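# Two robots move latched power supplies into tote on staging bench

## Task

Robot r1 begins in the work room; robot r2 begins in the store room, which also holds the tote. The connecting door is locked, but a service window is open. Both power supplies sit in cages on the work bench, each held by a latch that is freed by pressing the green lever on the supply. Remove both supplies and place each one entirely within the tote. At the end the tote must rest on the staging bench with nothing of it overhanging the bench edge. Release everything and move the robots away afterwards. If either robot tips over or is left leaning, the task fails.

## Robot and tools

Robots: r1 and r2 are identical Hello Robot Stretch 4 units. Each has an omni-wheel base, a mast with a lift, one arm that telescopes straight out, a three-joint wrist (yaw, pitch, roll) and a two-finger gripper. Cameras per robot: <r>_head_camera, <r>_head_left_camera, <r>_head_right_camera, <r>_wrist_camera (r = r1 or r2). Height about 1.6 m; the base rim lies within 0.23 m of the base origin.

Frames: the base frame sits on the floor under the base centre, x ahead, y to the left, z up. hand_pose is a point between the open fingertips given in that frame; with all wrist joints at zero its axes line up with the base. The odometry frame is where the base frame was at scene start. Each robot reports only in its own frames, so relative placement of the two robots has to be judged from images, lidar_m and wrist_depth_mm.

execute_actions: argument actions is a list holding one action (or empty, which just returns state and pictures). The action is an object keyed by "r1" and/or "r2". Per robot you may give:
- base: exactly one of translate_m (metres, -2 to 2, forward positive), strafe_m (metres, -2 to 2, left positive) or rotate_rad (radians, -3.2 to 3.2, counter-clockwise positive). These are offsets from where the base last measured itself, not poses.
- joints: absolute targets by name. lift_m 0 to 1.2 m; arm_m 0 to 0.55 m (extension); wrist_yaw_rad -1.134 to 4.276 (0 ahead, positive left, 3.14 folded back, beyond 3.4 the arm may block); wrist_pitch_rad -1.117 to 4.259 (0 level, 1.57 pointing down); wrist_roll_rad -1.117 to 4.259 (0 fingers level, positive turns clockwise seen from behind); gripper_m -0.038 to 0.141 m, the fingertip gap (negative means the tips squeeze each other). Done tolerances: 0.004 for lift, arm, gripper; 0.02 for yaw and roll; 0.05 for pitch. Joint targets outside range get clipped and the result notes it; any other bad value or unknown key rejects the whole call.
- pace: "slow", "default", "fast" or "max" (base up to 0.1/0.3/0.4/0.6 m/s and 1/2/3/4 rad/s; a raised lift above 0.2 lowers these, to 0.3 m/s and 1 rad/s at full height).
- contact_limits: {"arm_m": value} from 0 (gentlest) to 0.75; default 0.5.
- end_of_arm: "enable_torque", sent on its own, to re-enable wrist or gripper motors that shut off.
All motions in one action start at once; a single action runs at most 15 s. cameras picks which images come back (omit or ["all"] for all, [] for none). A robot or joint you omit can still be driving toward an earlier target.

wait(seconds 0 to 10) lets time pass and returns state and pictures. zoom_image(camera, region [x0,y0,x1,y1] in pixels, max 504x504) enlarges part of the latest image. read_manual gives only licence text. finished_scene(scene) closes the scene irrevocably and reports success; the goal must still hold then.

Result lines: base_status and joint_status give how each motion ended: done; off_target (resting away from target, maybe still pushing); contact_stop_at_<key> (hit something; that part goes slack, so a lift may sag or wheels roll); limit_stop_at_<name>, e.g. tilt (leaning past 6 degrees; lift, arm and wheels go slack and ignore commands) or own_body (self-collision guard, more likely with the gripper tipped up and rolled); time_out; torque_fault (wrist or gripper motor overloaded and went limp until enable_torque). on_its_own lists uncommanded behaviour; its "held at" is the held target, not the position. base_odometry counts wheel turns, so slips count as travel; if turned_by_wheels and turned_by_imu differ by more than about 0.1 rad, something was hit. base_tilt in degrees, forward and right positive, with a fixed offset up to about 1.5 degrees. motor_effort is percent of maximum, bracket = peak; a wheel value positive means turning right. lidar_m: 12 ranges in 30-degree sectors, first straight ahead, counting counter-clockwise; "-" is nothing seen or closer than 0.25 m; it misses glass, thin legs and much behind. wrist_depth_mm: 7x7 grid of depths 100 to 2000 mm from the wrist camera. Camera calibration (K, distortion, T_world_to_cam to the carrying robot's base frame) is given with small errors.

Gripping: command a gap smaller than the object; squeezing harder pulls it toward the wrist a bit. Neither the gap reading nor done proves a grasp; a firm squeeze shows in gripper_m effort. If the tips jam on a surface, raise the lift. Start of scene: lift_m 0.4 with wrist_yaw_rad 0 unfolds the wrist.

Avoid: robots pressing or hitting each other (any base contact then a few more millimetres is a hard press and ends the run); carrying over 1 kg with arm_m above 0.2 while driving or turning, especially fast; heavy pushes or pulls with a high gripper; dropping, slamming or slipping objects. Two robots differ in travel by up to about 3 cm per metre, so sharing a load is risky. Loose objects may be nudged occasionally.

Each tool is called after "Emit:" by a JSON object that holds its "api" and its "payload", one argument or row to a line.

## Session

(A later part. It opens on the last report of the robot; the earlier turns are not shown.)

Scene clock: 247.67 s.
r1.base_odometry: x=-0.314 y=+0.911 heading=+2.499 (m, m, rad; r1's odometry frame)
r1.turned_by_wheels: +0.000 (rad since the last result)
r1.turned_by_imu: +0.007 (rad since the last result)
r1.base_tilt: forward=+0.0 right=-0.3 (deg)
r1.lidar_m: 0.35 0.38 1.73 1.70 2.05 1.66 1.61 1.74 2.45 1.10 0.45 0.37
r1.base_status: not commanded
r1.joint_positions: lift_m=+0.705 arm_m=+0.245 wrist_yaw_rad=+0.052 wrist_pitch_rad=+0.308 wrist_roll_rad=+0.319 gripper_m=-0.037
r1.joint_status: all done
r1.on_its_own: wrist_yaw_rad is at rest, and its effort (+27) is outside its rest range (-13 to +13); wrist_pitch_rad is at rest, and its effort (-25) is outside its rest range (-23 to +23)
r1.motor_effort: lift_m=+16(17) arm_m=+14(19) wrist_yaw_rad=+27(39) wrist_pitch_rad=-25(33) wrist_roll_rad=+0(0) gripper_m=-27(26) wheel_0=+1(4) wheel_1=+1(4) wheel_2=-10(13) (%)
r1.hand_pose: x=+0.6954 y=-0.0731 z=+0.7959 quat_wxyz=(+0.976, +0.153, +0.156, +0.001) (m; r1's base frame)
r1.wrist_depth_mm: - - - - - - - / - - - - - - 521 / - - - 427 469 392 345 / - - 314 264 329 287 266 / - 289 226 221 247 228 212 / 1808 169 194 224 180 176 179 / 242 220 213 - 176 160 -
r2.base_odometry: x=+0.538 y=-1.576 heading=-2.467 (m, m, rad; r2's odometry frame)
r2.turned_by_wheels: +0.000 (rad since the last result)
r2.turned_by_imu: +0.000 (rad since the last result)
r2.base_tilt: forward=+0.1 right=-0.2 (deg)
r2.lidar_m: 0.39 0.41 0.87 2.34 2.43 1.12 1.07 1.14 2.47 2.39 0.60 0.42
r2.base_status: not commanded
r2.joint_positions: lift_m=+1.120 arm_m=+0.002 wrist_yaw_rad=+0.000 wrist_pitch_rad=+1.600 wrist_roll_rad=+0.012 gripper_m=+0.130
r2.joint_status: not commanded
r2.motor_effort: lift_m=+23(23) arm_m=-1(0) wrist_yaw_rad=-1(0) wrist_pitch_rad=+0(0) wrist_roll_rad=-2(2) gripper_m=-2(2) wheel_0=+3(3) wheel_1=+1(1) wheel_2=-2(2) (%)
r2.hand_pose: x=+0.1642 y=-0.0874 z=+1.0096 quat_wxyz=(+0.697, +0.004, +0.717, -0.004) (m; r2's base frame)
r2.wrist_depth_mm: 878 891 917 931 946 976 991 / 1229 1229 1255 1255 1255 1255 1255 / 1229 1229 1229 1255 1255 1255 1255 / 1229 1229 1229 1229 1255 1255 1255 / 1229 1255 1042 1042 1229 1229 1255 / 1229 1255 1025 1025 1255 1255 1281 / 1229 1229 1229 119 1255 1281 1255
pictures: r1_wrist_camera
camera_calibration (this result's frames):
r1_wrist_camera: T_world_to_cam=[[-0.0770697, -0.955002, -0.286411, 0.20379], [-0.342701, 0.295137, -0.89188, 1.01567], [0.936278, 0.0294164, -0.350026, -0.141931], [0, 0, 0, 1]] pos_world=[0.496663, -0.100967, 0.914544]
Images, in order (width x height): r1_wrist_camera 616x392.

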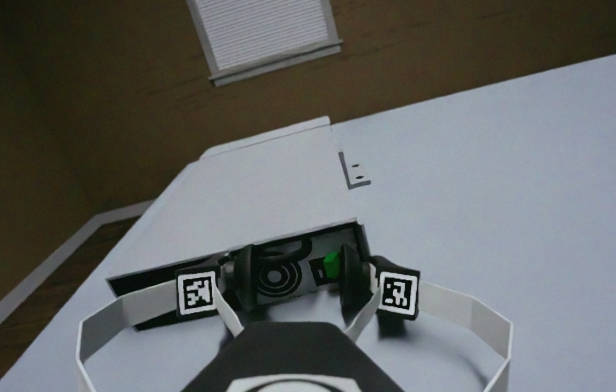

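Emit:
{"api": "execute_actions", "payload": {
  "actions": [
    {"r1":{"joints":{"arm_m":0.242},"pace":"slow"}}
  ],
  "cameras": []
}}

Emit:
{"api": "execute_actions", "payload": {
  "actions": [
    {"r1":{"base":{"strafe_m":-0.007},"pace":"slow"}}
  ],
  "cameras": ["r1_wrist_camera"]
}}

Emit:
{"api": "zoom_image", "payload": {
  "camera": "r1_wrist_camera",
  "region": [190, 200, 400, 330]
}}

Scene clock: 248.57 s.
r1.base_odometry: x=-0.314 y=+0.912 heading=+2.499 (m, m, rad; r1's odometry frame)
r1.turned_by_wheels: +0.000 (rad since the last result)
r1.turned_by_imu: +0.000 (rad since the last result)
r1.base_tilt: forward=+0.0 right=-0.4 (deg)
r1.lidar_m: 0.36 0.38 1.72 1.68 2.04 1.65 1.61 1.76 2.45 1.09 0.51 0.35
r1.base_status: not commanded
r1.joint_positions: lift_m=+0.705 arm_m=+0.243 wrist_yaw_rad=+0.055 wrist_pitch_rad=+0.307 wrist_roll_rad=+0.319 gripper_m=-0.037
r1.joint_status: all done
r1.on_its_own: wrist_yaw_rad is at rest, and its effort (+20) is outside its rest range (-13 to +13)
r1.motor_effort: lift_m=+18(17) arm_m=-7(10) wrist_yaw_rad=+20(28) wrist_pitch_rad=-20(25) wrist_roll_rad=+2(2) gripper_m=-29(28) wheel_0=-1(1) wheel_1=+0(1) wheel_2=-7(10) (%)
r1.hand_pose: x=+0.6935 y=-0.0722 z=+0.7964 quat_wxyz=(+0.976, +0.153, +0.155, +0.002) (m; r1's base frame)
r1.wrist_depth_mm: - - - - - - - / - - - - - - 525 / - - - 436 473 397 349 / - - 315 265 332 291 264 / - 289 227 221 244 229 214 / 1921 167 199 224 181 176 179 / 245 223 215 - 176 161 -
r2.base_odometry: x=+0.538 y=-1.576 heading=-2.467 (m, m, rad; r2's odometry frame)
r2.turned_by_wheels: +0.000 (rad since the last result)
r2.turned_by_imu: +0.000 (rad since the last result)
r2.base_tilt: forward=+0.1 right=-0.2 (deg)
r2.lidar_m: 0.40 0.41 0.89 2.35 2.43 1.12 1.06 1.16 2.46 2.38 0.60 0.41
r2.base_status: not commanded
r2.joint_positions: lift_m=+1.120 arm_m=+0.002 wrist_yaw_rad=+0.000 wrist_pitch_rad=+1.600 wrist_roll_rad=+0.012 gripper_m=+0.130
r2.joint_status: not commanded
r2.motor_effort: lift_m=+22(23) arm_m=+0(0) wrist_yaw_rad=-1(1) wrist_pitch_rad=+0(1) wrist_roll_rad=-1(2) gripper_m=+0(0) wheel_0=+3(3) wheel_1=+1(1) wheel_2=-2(2) (%)
r2.hand_pose: x=+0.1642 y=-0.0874 z=+1.0096 quat_wxyz=(+0.697, +0.004, +0.717, -0.004) (m; r2's base frame)
r2.wrist_depth_mm: 878 904 917 917 946 960 1008 / 1229 1255 1229 1255 1255 1255 1255 / 1205 1255 1229 1255 1255 1281 1255 / 1229 1255 1229 1255 1255 1255 1229 / 1229 1229 1025 1025 1255 1255 1255 / 1255 1229 1025 1025 1255 1281 1229 / 1255 1229 1229 120 1255 1255 1255
pictures: none
No camera images: the call's "cameras" was empty. Leave "cameras" out to get every camera's image.

Scene clock: 249.33 s.
r1.base_odometry: x=-0.309 y=+0.917 heading=+2.499 (m, m, rad; r1's odometry frame)
r1.turned_by_wheels: +0.000 (rad since the last result)
r1.turned_by_imu: +0.000 (rad since the last result)
r1.base_tilt: forward=-0.1 right=-0.4 (deg)
r1.lidar_m: 0.34 0.39 1.73 1.72 2.03 1.68 1.60 1.77 2.43 1.09 0.48 0.37
r1.base_status: done
r1.joint_positions: lift_m=+0.705 arm_m=+0.243 wrist_yaw_rad=+0.060 wrist_pitch_rad=+0.307 wrist_roll_rad=+0.319 gripper_m=-0.037
r1.joint_status: not commanded
r1.motor_effort: lift_m=+17(17) arm_m=-6(7) wrist_yaw_rad=+3(18) wrist_pitch_rad=-20(20) wrist_roll_rad=+1(3) gripper_m=-29(30) wheel_0=+3(2) wheel_1=+1(5) wheel_2=-3(8) (%)
r1.hand_pose: x=+0.6938 y=-0.0707 z=+0.7963 quat_wxyz=(+0.976, +0.152, +0.156, +0.005) (m; r1's base frame)
r1.wrist_depth_mm: - - - - - - - / - - - - - - 521 / - - - 436 469 392 345 / - - 312 264 329 290 265 / - 282 229 220 248 229 211 / 1863 168 196 224 180 177 179 / 242 221 213 - 176 160 -
r2.base_odometry: x=+0.538 y=-1.576 heading=-2.467 (m, m, rad; r2's odometry frame)
r2.turned_by_wheels: +0.000 (rad since the last result)
r2.turned_by_imu: +0.000 (rad since the last result)
r2.base_tilt: forward=+0.1 right=-0.3 (deg)
r2.lidar_m: 0.39 0.39 0.91 2.34 2.45 1.13 1.05 1.14 2.49 2.38 0.59 0.42
r2.base_status: not commanded
r2.joint_positions: lift_m=+1.120 arm_m=+0.002 wrist_yaw_rad=+0.000 wrist_pitch_rad=+1.600 wrist_roll_rad=+0.012 gripper_m=+0.130
r2.joint_status: not commanded
r2.motor_effort: lift_m=+23(22) arm_m=+0(0) wrist_yaw_rad=-1(1) wrist_pitch_rad=-1(0) wrist_roll_rad=-2(2) gripper_m=-1(1) wheel_0=+3(3) wheel_1=+1(1) wheel_2=-2(2) (%)
r2.hand_pose: x=+0.1642 y=-0.0874 z=+1.0096 quat_wxyz=(+0.697, +0.004, +0.717, -0.004) (m; r2's base frame)
r2.wrist_depth_mm: 891 891 904 931 946 976 1008 / 1205 1229 1229 1255 1229 1281 1255 / 1229 1229 1205 1229 1255 1281 1255 / 1255 1255 1229 1255 1255 1255 1255 / 1229 1229 1025 1025 1229 1281 1281 / 1255 1255 1008 1042 1281 1281 1281 / 1229 1229 1229 119 1281 1255 1255
pictures: r1_wrist_camera
camera_calibration (this result's frames):
r1_wrist_camera: T_world_to_cam=[[-0.0684038, -0.955612, -0.286578, 0.200146], [-0.343787, 0.292236, -0.892417, 1.01572], [0.936553, 0.0374772, -0.348517, -0.141236], [0, 0, 0, 1]] pos_world=[0.495159, -0.100276, 0.914584]
Images, in order (width x height): r1_wrist_camera 616x392.

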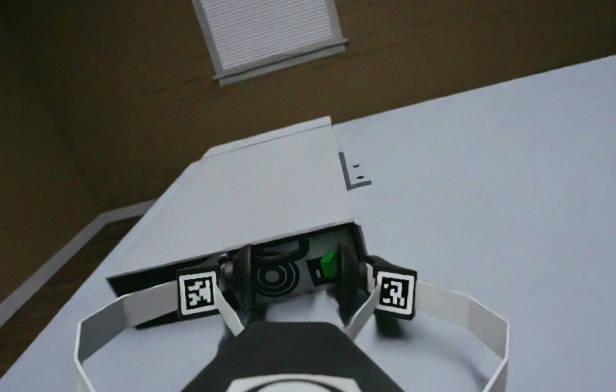

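Region (190, 200, 400, 330) of r1_wrist_camera's 616x392 image, scaled by 2.400; it fills the top 312 rows of this view, and the rest is white.

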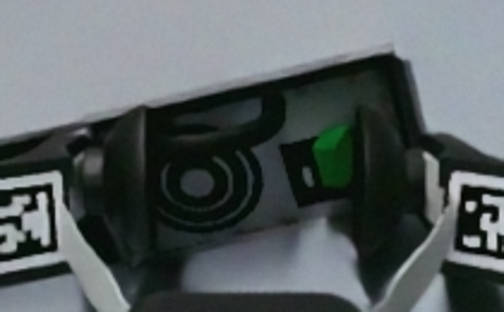

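Emit:
{"api": "execute_actions", "payload": {
  "actions": [
    {"r1":{"joints":{"arm_m":0.235},"pace":"slow"}}
  ],
  "cameras": ["r1_wrist_camera"]
}}

Emit:
{"api": "zoom_image", "payload": {
  "camera": "r1_wrist_camera",
  "region": [190, 200, 400, 330]
}}

Scene clock: 252.87 s.
r1.base_odometry: x=-0.309 y=+0.917 heading=+2.500 (m, m, rad; r1's odometry frame)
r1.turned_by_wheels: +0.000 (rad since the last result)
r1.turned_by_imu: +0.001 (rad since the last result)
r1.base_tilt: forward=+0.0 right=-0.3 (deg)
r1.lidar_m: 0.36 0.38 1.72 1.72 2.05 1.67 1.62 1.75 2.42 1.07 0.49 0.34
r1.base_status: not commanded
r1.joint_positions: lift_m=+0.705 arm_m=+0.237 wrist_yaw_rad=+0.064 wrist_pitch_rad=+0.304 wrist_roll_rad=+0.319 gripper_m=-0.037
r1.joint_status: all done
r1.motor_effort: lift_m=+18(18) arm_m=-11(13) wrist_yaw_rad=-6(7) wrist_pitch_rad=-13(21) wrist_roll_rad=+5(3) gripper_m=-34(33) wheel_0=+1(3) wheel_1=+1(1) wheel_2=+1(3) (%)
r1.hand_pose: x=+0.6881 y=-0.0697 z=+0.7971 quat_wxyz=(+0.976, +0.152, +0.154, +0.007) (m; r1's base frame)
r1.wrist_depth_mm: - - - - - - - / - - - - - - 535 / - - - 427 480 402 351 / - - 322 270 338 293 266 / - 307 236 226 246 232 214 / 1808 164 182 227 181 180 180 / 250 224 216 - 178 162 -
r2.base_odometry: x=+0.538 y=-1.576 heading=-2.467 (m, m, rad; r2's odometry frame)
r2.turned_by_wheels: +0.000 (rad since the last result)
r2.turned_by_imu: +0.001 (rad since the last result)
r2.base_tilt: forward=+0.2 right=-0.2 (deg)
r2.lidar_m: 0.38 0.42 0.87 2.33 2.45 1.13 1.07 1.15 2.50 2.37 0.62 0.44
r2.base_status: not commanded
r2.joint_positions: lift_m=+1.120 arm_m=+0.002 wrist_yaw_rad=+0.000 wrist_pitch_rad=+1.600 wrist_roll_rad=+0.012 gripper_m=+0.130
r2.joint_status: not commanded
r2.motor_effort: lift_m=+23(22) arm_m=+0(0) wrist_yaw_rad=-1(1) wrist_pitch_rad=+0(0) wrist_roll_rad=-1(1) gripper_m=-1(0) wheel_0=+3(3) wheel_1=+1(1) wheel_2=-2(3) (%)
r2.hand_pose: x=+0.1642 y=-0.0874 z=+1.0096 quat_wxyz=(+0.697, +0.004, +0.717, -0.004) (m; r2's base frame)
r2.wrist_depth_mm: 891 904 904 931 960 976 991 / 1229 1205 1229 1229 1229 1281 1255 / 1229 1229 1229 1255 1229 1229 1255 / 1229 1229 1229 1229 1255 1255 1255 / 1229 1229 1025 1025 1229 1281 1255 / 1229 1229 1025 1025 1255 1255 1255 / 1255 1255 1229 119 1255 1255 1281
pictures: r1_wrist_camera
camera_calibration (this result's frames):
r1_wrist_camera: T_world_to_cam=[[-0.0641443, -0.955802, -0.28693, 0.198278], [-0.341984, 0.291165, -0.893459, 1.01372], [0.937514, 0.040815, -0.345546, -0.138448], [0, 0, 0, 1]] pos_world=[0.489193, -0.0999952, 0.914771]
Images, in order (width x height): r1_wrist_camera 616x392.

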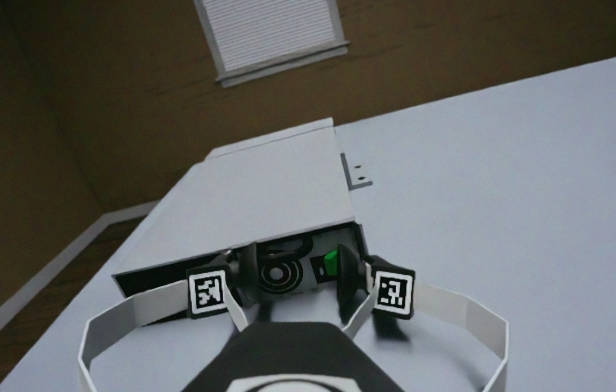

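Region (190, 200, 400, 330) of r1_wrist_camera's 616x392 image, scaled by 2.400; it fills the top 312 rows of this view, and the rest is white.

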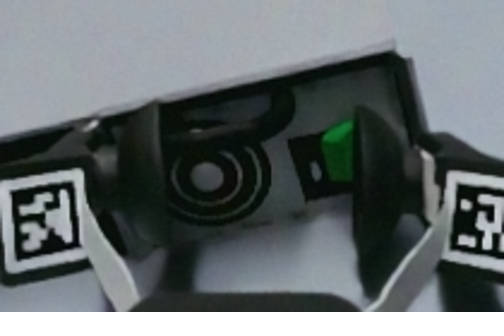

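Emit:
{"api": "execute_actions", "payload": {
  "actions": [
    {"r1":{"joints":{"arm_m":0.20},"pace":"max"}}
  ],
  "cameras": ["r1_wrist_camera"]
}}

Scene clock: 253.67 s.
r1.base_odometry: x=-0.309 y=+0.917 heading=+2.499 (m, m, rad; r1's odometry frame)
r1.turned_by_wheels: +0.000 (rad since the last result)
r1.turned_by_imu: +0.000 (rad since the last result)
r1.base_tilt: forward=+0.0 right=-0.3 (deg)
r1.lidar_m: 0.33 0.40 1.72 1.72 2.04 1.65 1.61 1.76 2.43 1.06 0.49 0.36
r1.base_status: not commanded
r1.joint_positions: lift_m=+0.705 arm_m=+0.202 wrist_yaw_rad=+0.062 wrist_pitch_rad=+0.302 wrist_roll_rad=+0.320 gripper_m=-0.037
r1.joint_status: all done
r1.motor_effort: lift_m=+19(19) arm_m=-9(10) wrist_yaw_rad=-2(18) wrist_pitch_rad=-8(21) wrist_roll_rad=-1(2) gripper_m=-21(33) wheel_0=+0(3) wheel_1=+0(2) wheel_2=+0(2) (%)
r1.hand_pose: x=+0.6528 y=-0.0702 z=+0.7974 quat_wxyz=(+0.976, +0.153, +0.153, +0.006) (m; r1's base frame)
r1.wrist_depth_mm: - - - - - - - / - - - - - - 544 / - - - 452 484 404 357 / - - 327 281 340 296 268 / - 353 272 253 260 233 216 / 1863 285 180 200 174 190 181 / 250 220 217 - 178 159 -
r2.base_odometry: x=+0.538 y=-1.576 heading=-2.467 (m, m, rad; r2's odometry frame)
r2.turned_by_wheels: +0.000 (rad since the last result)
r2.turned_by_imu: +0.000 (rad since the last result)
r2.base_tilt: forward=+0.0 right=-0.3 (deg)
r2.lidar_m: 0.38 0.40 0.88 2.34 2.44 1.11 1.06 1.15 2.49 2.38 0.59 0.44
r2.base_status: not commanded
r2.joint_positions: lift_m=+1.120 arm_m=+0.002 wrist_yaw_rad=+0.000 wrist_pitch_rad=+1.600 wrist_roll_rad=+0.012 gripper_m=+0.130
r2.joint_status: not commanded
r2.motor_effort: lift_m=+23(23) arm_m=-1(1) wrist_yaw_rad=-1(1) wrist_pitch_rad=-1(1) wrist_roll_rad=-2(0) gripper_m=+0(2) wheel_0=+3(3) wheel_1=+1(1) wheel_2=-2(2) (%)
r2.hand_pose: x=+0.1642 y=-0.0874 z=+1.0096 quat_wxyz=(+0.697, +0.004, +0.717, -0.004) (m; r2's base frame)
r2.wrist_depth_mm: 878 904 904 931 960 976 1008 / 1229 1255 1229 1255 1229 1255 1281 / 1229 1229 1229 1229 1255 1255 1255 / 1229 1255 1229 1229 1255 1229 1255 / 1229 1229 1008 1042 1281 1255 1255 / 1255 1205 1025 1025 1255 1255 1281 / 1255 1255 1255 120 1255 1255 1255
pictures: r1_wrist_camera
camera_calibration (this result's frames):
r1_wrist_camera: T_world_to_cam=[[-0.0657892, -0.955404, -0.28788, 0.197451], [-0.340061, 0.292702, -0.893691, 1.00108], [0.938099, 0.0391017, -0.344152, -0.106799], [0, 0, 0, 1]] pos_world=[0.453608, -0.100197, 0.914746]
Images, in order (width x height): r1_wrist_camera 616x392.

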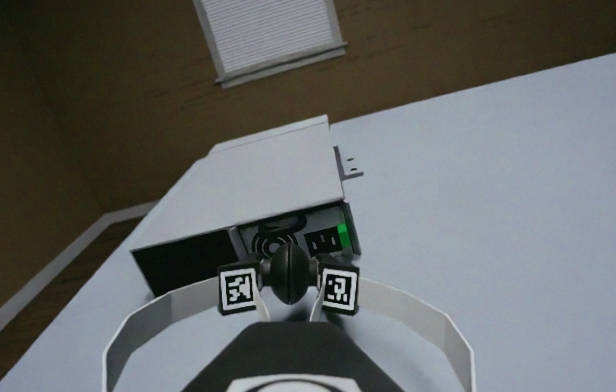

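Emit:
{"api": "execute_actions", "payload": {
  "actions": [
    {"r1":{"joints":{"lift_m":0.925,"arm_m":0.2,"gripper_m":0.07,"wrist_yaw_rad":0,"wrist_roll_rad":0.05},"base":{"rotate_rad":-0.055}}}
  ],
  "cameras": []
}}

Emit:
{"api": "execute_actions", "payload": {
  "actions": [
    {"r1":{"joints":{"wrist_pitch_rad":1.5,"arm_m":0.45},"base":{"strafe_m":0.07}}}
  ],
  "cameras": ["r1_wrist_camera"]
}}

Scene clock: 257.67 s.
r1.base_odometry: x=-0.309 y=+0.917 heading=+2.444 (m, m, rad; r1's odometry frame)
r1.turned_by_wheels: -0.055 (rad since the last result)
r1.turned_by_imu: -0.055 (rad since the last result)
r1.base_tilt: forward=+0.0 right=-0.3 (deg)
r1.lidar_m: 0.36 0.36 1.74 1.71 1.97 1.69 1.62 1.69 2.41 1.30 0.51 0.35
r1.base_status: done
r1.joint_positions: lift_m=+0.925 arm_m=+0.202 wrist_yaw_rad=+0.000 wrist_pitch_rad=+0.302 wrist_roll_rad=+0.050 gripper_m=+0.070
r1.joint_status: all done
r1.motor_effort: lift_m=+23(24) arm_m=-9(10) wrist_yaw_rad=-1(5) wrist_pitch_rad=-7(7) wrist_roll_rad=+0(2) gripper_m=-1(21) wheel_0=+1(7) wheel_1=-1(6) wheel_2=-1(6) (%)
r1.hand_pose: x=+0.6479 y=-0.0874 z=+1.0171 quat_wxyz=(+0.988, +0.025, +0.150, -0.004) (m; r1's base frame)
r1.wrist_depth_mm: - - - - - - - / - - - - - - - / - - - - - - - / - - - - - - - / - - 603 715 683 715 707 / 1756 615 462 521 204 559 554 / 1430 430 421 - 480 459 455
r2.base_odometry: x=+0.538 y=-1.576 heading=-2.467 (m, m, rad; r2's odometry frame)
r2.turned_by_wheels: +0.000 (rad since the last result)
r2.turned_by_imu: +0.001 (rad since the last result)
r2.base_tilt: forward=+0.1 right=-0.2 (deg)
r2.lidar_m: 0.39 0.43 0.89 2.34 2.44 1.16 1.07 1.13 2.49 2.39 0.61 0.43
r2.base_status: not commanded
r2.joint_positions: lift_m=+1.120 arm_m=+0.002 wrist_yaw_rad=+0.000 wrist_pitch_rad=+1.600 wrist_roll_rad=+0.012 gripper_m=+0.130
r2.joint_status: not commanded
r2.motor_effort: lift_m=+23(22) arm_m=+0(1) wrist_yaw_rad=-1(0) wrist_pitch_rad=-1(0) wrist_roll_rad=-2(2) gripper_m=-1(1) wheel_0=+3(3) wheel_1=+1(1) wheel_2=-2(2) (%)
r2.hand_pose: x=+0.1642 y=-0.0874 z=+1.0096 quat_wxyz=(+0.697, +0.004, +0.717, -0.004) (m; r2's base frame)
r2.wrist_depth_mm: 891 891 917 917 960 976 991 / 1229 1255 1255 1255 1255 1255 1255 / 1229 1229 1229 1255 1255 1255 1255 / 1229 1229 1229 1255 1255 1255 1255 / 1229 1255 1025 1042 1255 1255 1255 / 1255 1229 1025 1025 1229 1255 1255 / 1255 1255 1229 119 1255 1255 1255
pictures: none
No camera images: the call's "cameras" was empty. Leave "cameras" out to get every camera's image.

Scene clock: 259.53 s.
r1.base_odometry: x=-0.354 y=+0.863 heading=+2.444 (m, m, rad; r1's odometry frame)
r1.turned_by_wheels: +0.000 (rad since the last result)
r1.turned_by_imu: +0.000 (rad since the last result)
r1.base_tilt: forward=-0.1 right=-0.4 (deg)
r1.lidar_m: 0.35 0.38 1.69 1.65 1.90 1.68 1.62 1.71 2.39 1.28 0.51 0.37
r1.base_status: done
r1.joint_positions: lift_m=+0.925 arm_m=+0.448 wrist_yaw_rad=+0.000 wrist_pitch_rad=+1.500 wrist_roll_rad=+0.050 gripper_m=+0.070
r1.joint_status: all done
r1.motor_effort: lift_m=+23(23) arm_m=+9(7) wrist_yaw_rad=-2(0) wrist_pitch_rad=-1(6) wrist_roll_rad=-1(3) gripper_m=-2(3) wheel_0=+0(5) wheel_1=-1(7) wheel_2=+0(1) (%)
r1.hand_pose: x=+0.6398 y=-0.0874 z=+0.8152 quat_wxyz=(+0.731, +0.018, +0.681, -0.017) (m; r1's base frame)
r1.wrist_depth_mm: 268 228 229 231 281 283 286 / 270 229 229 233 281 285 286 / 271 229 229 232 282 283 285 / 271 273 274 276 282 283 286 / 270 273 276 278 281 285 287 / 271 271 272 277 279 285 286 / 270 272 273 - 282 283 286
r2.base_odometry: x=+0.538 y=-1.576 heading=-2.467 (m, m, rad; r2's odometry frame)
r2.turned_by_wheels: +0.000 (rad since the last result)
r2.turned_by_imu: +0.000 (rad since the last result)
r2.base_tilt: forward=+0.2 right=-0.2 (deg)
r2.lidar_m: 0.39 0.39 0.87 2.34 2.45 1.13 1.04 1.12 2.48 2.38 0.59 0.41
r2.base_status: not commanded
r2.joint_positions: lift_m=+1.120 arm_m=+0.002 wrist_yaw_rad=+0.000 wrist_pitch_rad=+1.600 wrist_roll_rad=+0.012 gripper_m=+0.130
r2.joint_status: not commanded
r2.motor_effort: lift_m=+22(23) arm_m=-1(0) wrist_yaw_rad=-1(1) wrist_pitch_rad=-1(0) wrist_roll_rad=-1(4) gripper_m=-1(0) wheel_0=+3(3) wheel_1=+1(1) wheel_2=-2(2) (%)
r2.hand_pose: x=+0.1642 y=-0.0874 z=+1.0096 quat_wxyz=(+0.697, +0.004, +0.717, -0.004) (m; r2's base frame)
r2.wrist_depth_mm: 878 891 904 931 946 976 991 / 1229 1255 1229 1229 1255 1229 1255 / 1205 1205 1229 1255 1229 1255 1255 / 1229 1229 1229 1255 1255 1255 1255 / 1255 1205 1025 1025 1255 1281 1281 / 1229 1255 1025 1025 1229 1255 1255 / 1229 1229 1255 119 1229 1255 1281
pictures: r1_wrist_camera
camera_calibration (this result's frames):
r1_wrist_camera: T_world_to_cam=[[-0.0497476, -0.998312, 0.0299703, -0.0878415], [-0.998355, 0.0488485, -0.0300211, 0.71339], [0.0285065, -0.0314145, -0.9991, 1.02186], [0, 0, 0, 1]] pos_world=[0.678717, -0.0904399, 1.04499]
Images, in order (width x height): r1_wrist_camera 616x392.

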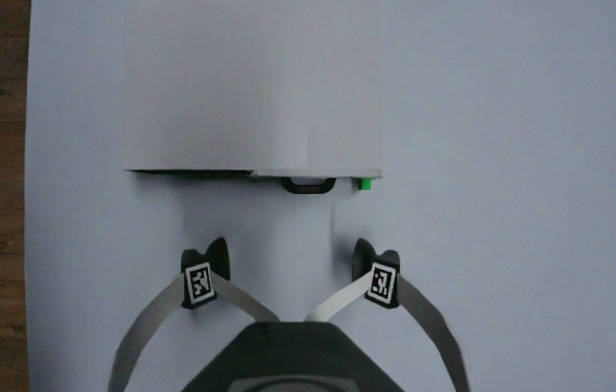

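Emit:
{"api": "execute_actions", "payload": {
  "actions": [
    {"r1":{"joints":{"lift_m":0.903,"arm_m":0.468},"base":{"strafe_m":-0.018}}}
  ],
  "cameras": ["r1_wrist_camera"]
}}

Emit:
{"api": "zoom_image", "payload": {
  "camera": "r1_wrist_camera",
  "region": [170, 170, 420, 330]
}}

Scene clock: 260.50 s.
r1.base_odometry: x=-0.343 y=+0.877 heading=+2.444 (m, m, rad; r1's odometry frame)
r1.turned_by_wheels: +0.000 (rad since the last result)
r1.turned_by_imu: +0.000 (rad since the last result)
r1.base_tilt: forward=-0.1 right=-0.4 (deg)
r1.lidar_m: 0.35 0.38 1.70 1.67 1.90 1.70 1.62 1.71 2.43 1.28 0.50 0.37
r1.base_status: done
r1.joint_positions: lift_m=+0.903 arm_m=+0.466 wrist_yaw_rad=+0.000 wrist_pitch_rad=+1.500 wrist_roll_rad=+0.050 gripper_m=+0.070
r1.joint_status: all done
r1.motor_effort: lift_m=+17(22) arm_m=+9(10) wrist_yaw_rad=-1(2) wrist_pitch_rad=-1(1) wrist_roll_rad=+0(2) gripper_m=-3(3) wheel_0=-2(6) wheel_1=+1(6) wheel_2=+0(1) (%)
r1.hand_pose: x=+0.6577 y=-0.0874 z=+0.7937 quat_wxyz=(+0.731, +0.018, +0.681, -0.017) (m; r1's base frame)
r1.wrist_depth_mm: 248 206 208 210 260 262 263 / 247 206 208 211 258 260 264 / 249 206 208 211 259 262 265 / 249 207 208 210 258 262 264 / 250 252 253 257 260 262 264 / 248 251 253 256 258 262 266 / 250 251 252 - 259 262 264
r2.base_odometry: x=+0.538 y=-1.576 heading=-2.467 (m, m, rad; r2's odometry frame)
r2.turned_by_wheels: +0.000 (rad since the last result)
r2.turned_by_imu: +0.000 (rad since the last result)
r2.base_tilt: forward=+0.1 right=-0.2 (deg)
r2.lidar_m: 0.40 0.40 0.90 2.35 2.45 1.12 1.08 1.12 2.48 2.39 0.61 0.41
r2.base_status: not commanded
r2.joint_positions: lift_m=+1.120 arm_m=+0.002 wrist_yaw_rad=+0.000 wrist_pitch_rad=+1.600 wrist_roll_rad=+0.012 gripper_m=+0.130
r2.joint_status: not commanded
r2.motor_effort: lift_m=+22(23) arm_m=+0(0) wrist_yaw_rad=-1(1) wrist_pitch_rad=+0(0) wrist_roll_rad=-2(1) gripper_m=+1(0) wheel_0=+3(3) wheel_1=+1(1) wheel_2=-2(2) (%)
r2.hand_pose: x=+0.1642 y=-0.0874 z=+1.0096 quat_wxyz=(+0.697, +0.004, +0.717, -0.004) (m; r2's base frame)
r2.wrist_depth_mm: 878 878 904 931 946 976 1008 / 1229 1205 1229 1229 1229 1255 1255 / 1229 1229 1229 1255 1255 1255 1255 / 1229 1255 1229 1255 1229 1255 1255 / 1229 1229 1025 1042 1229 1281 1281 / 1255 1229 1042 1025 1255 1255 1281 / 1229 1229 1229 119 1255 1281 1255
pictures: r1_wrist_camera
camera_calibration (this result's frames):
r1_wrist_camera: T_world_to_cam=[[-0.0498168, -0.998308, 0.0299812, -0.0862682], [-0.998358, 0.0489242, -0.0298038, 0.7305], [0.0282866, -0.0314167, -0.999106, 1.00001], [0, 0, 0, 1]] pos_world=[0.696715, -0.0904444, 1.02348]
Images, in order (width x height): r1_wrist_camera 616x392.

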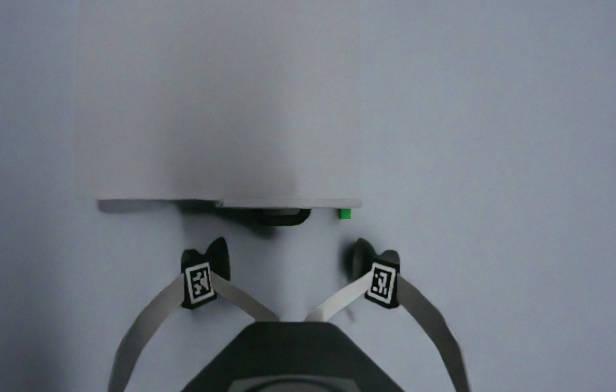

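Region (170, 170, 420, 330) of r1_wrist_camera's 616x392 image, scaled by 2.016; it fills the top 323 rows of this view, and the rest is white.

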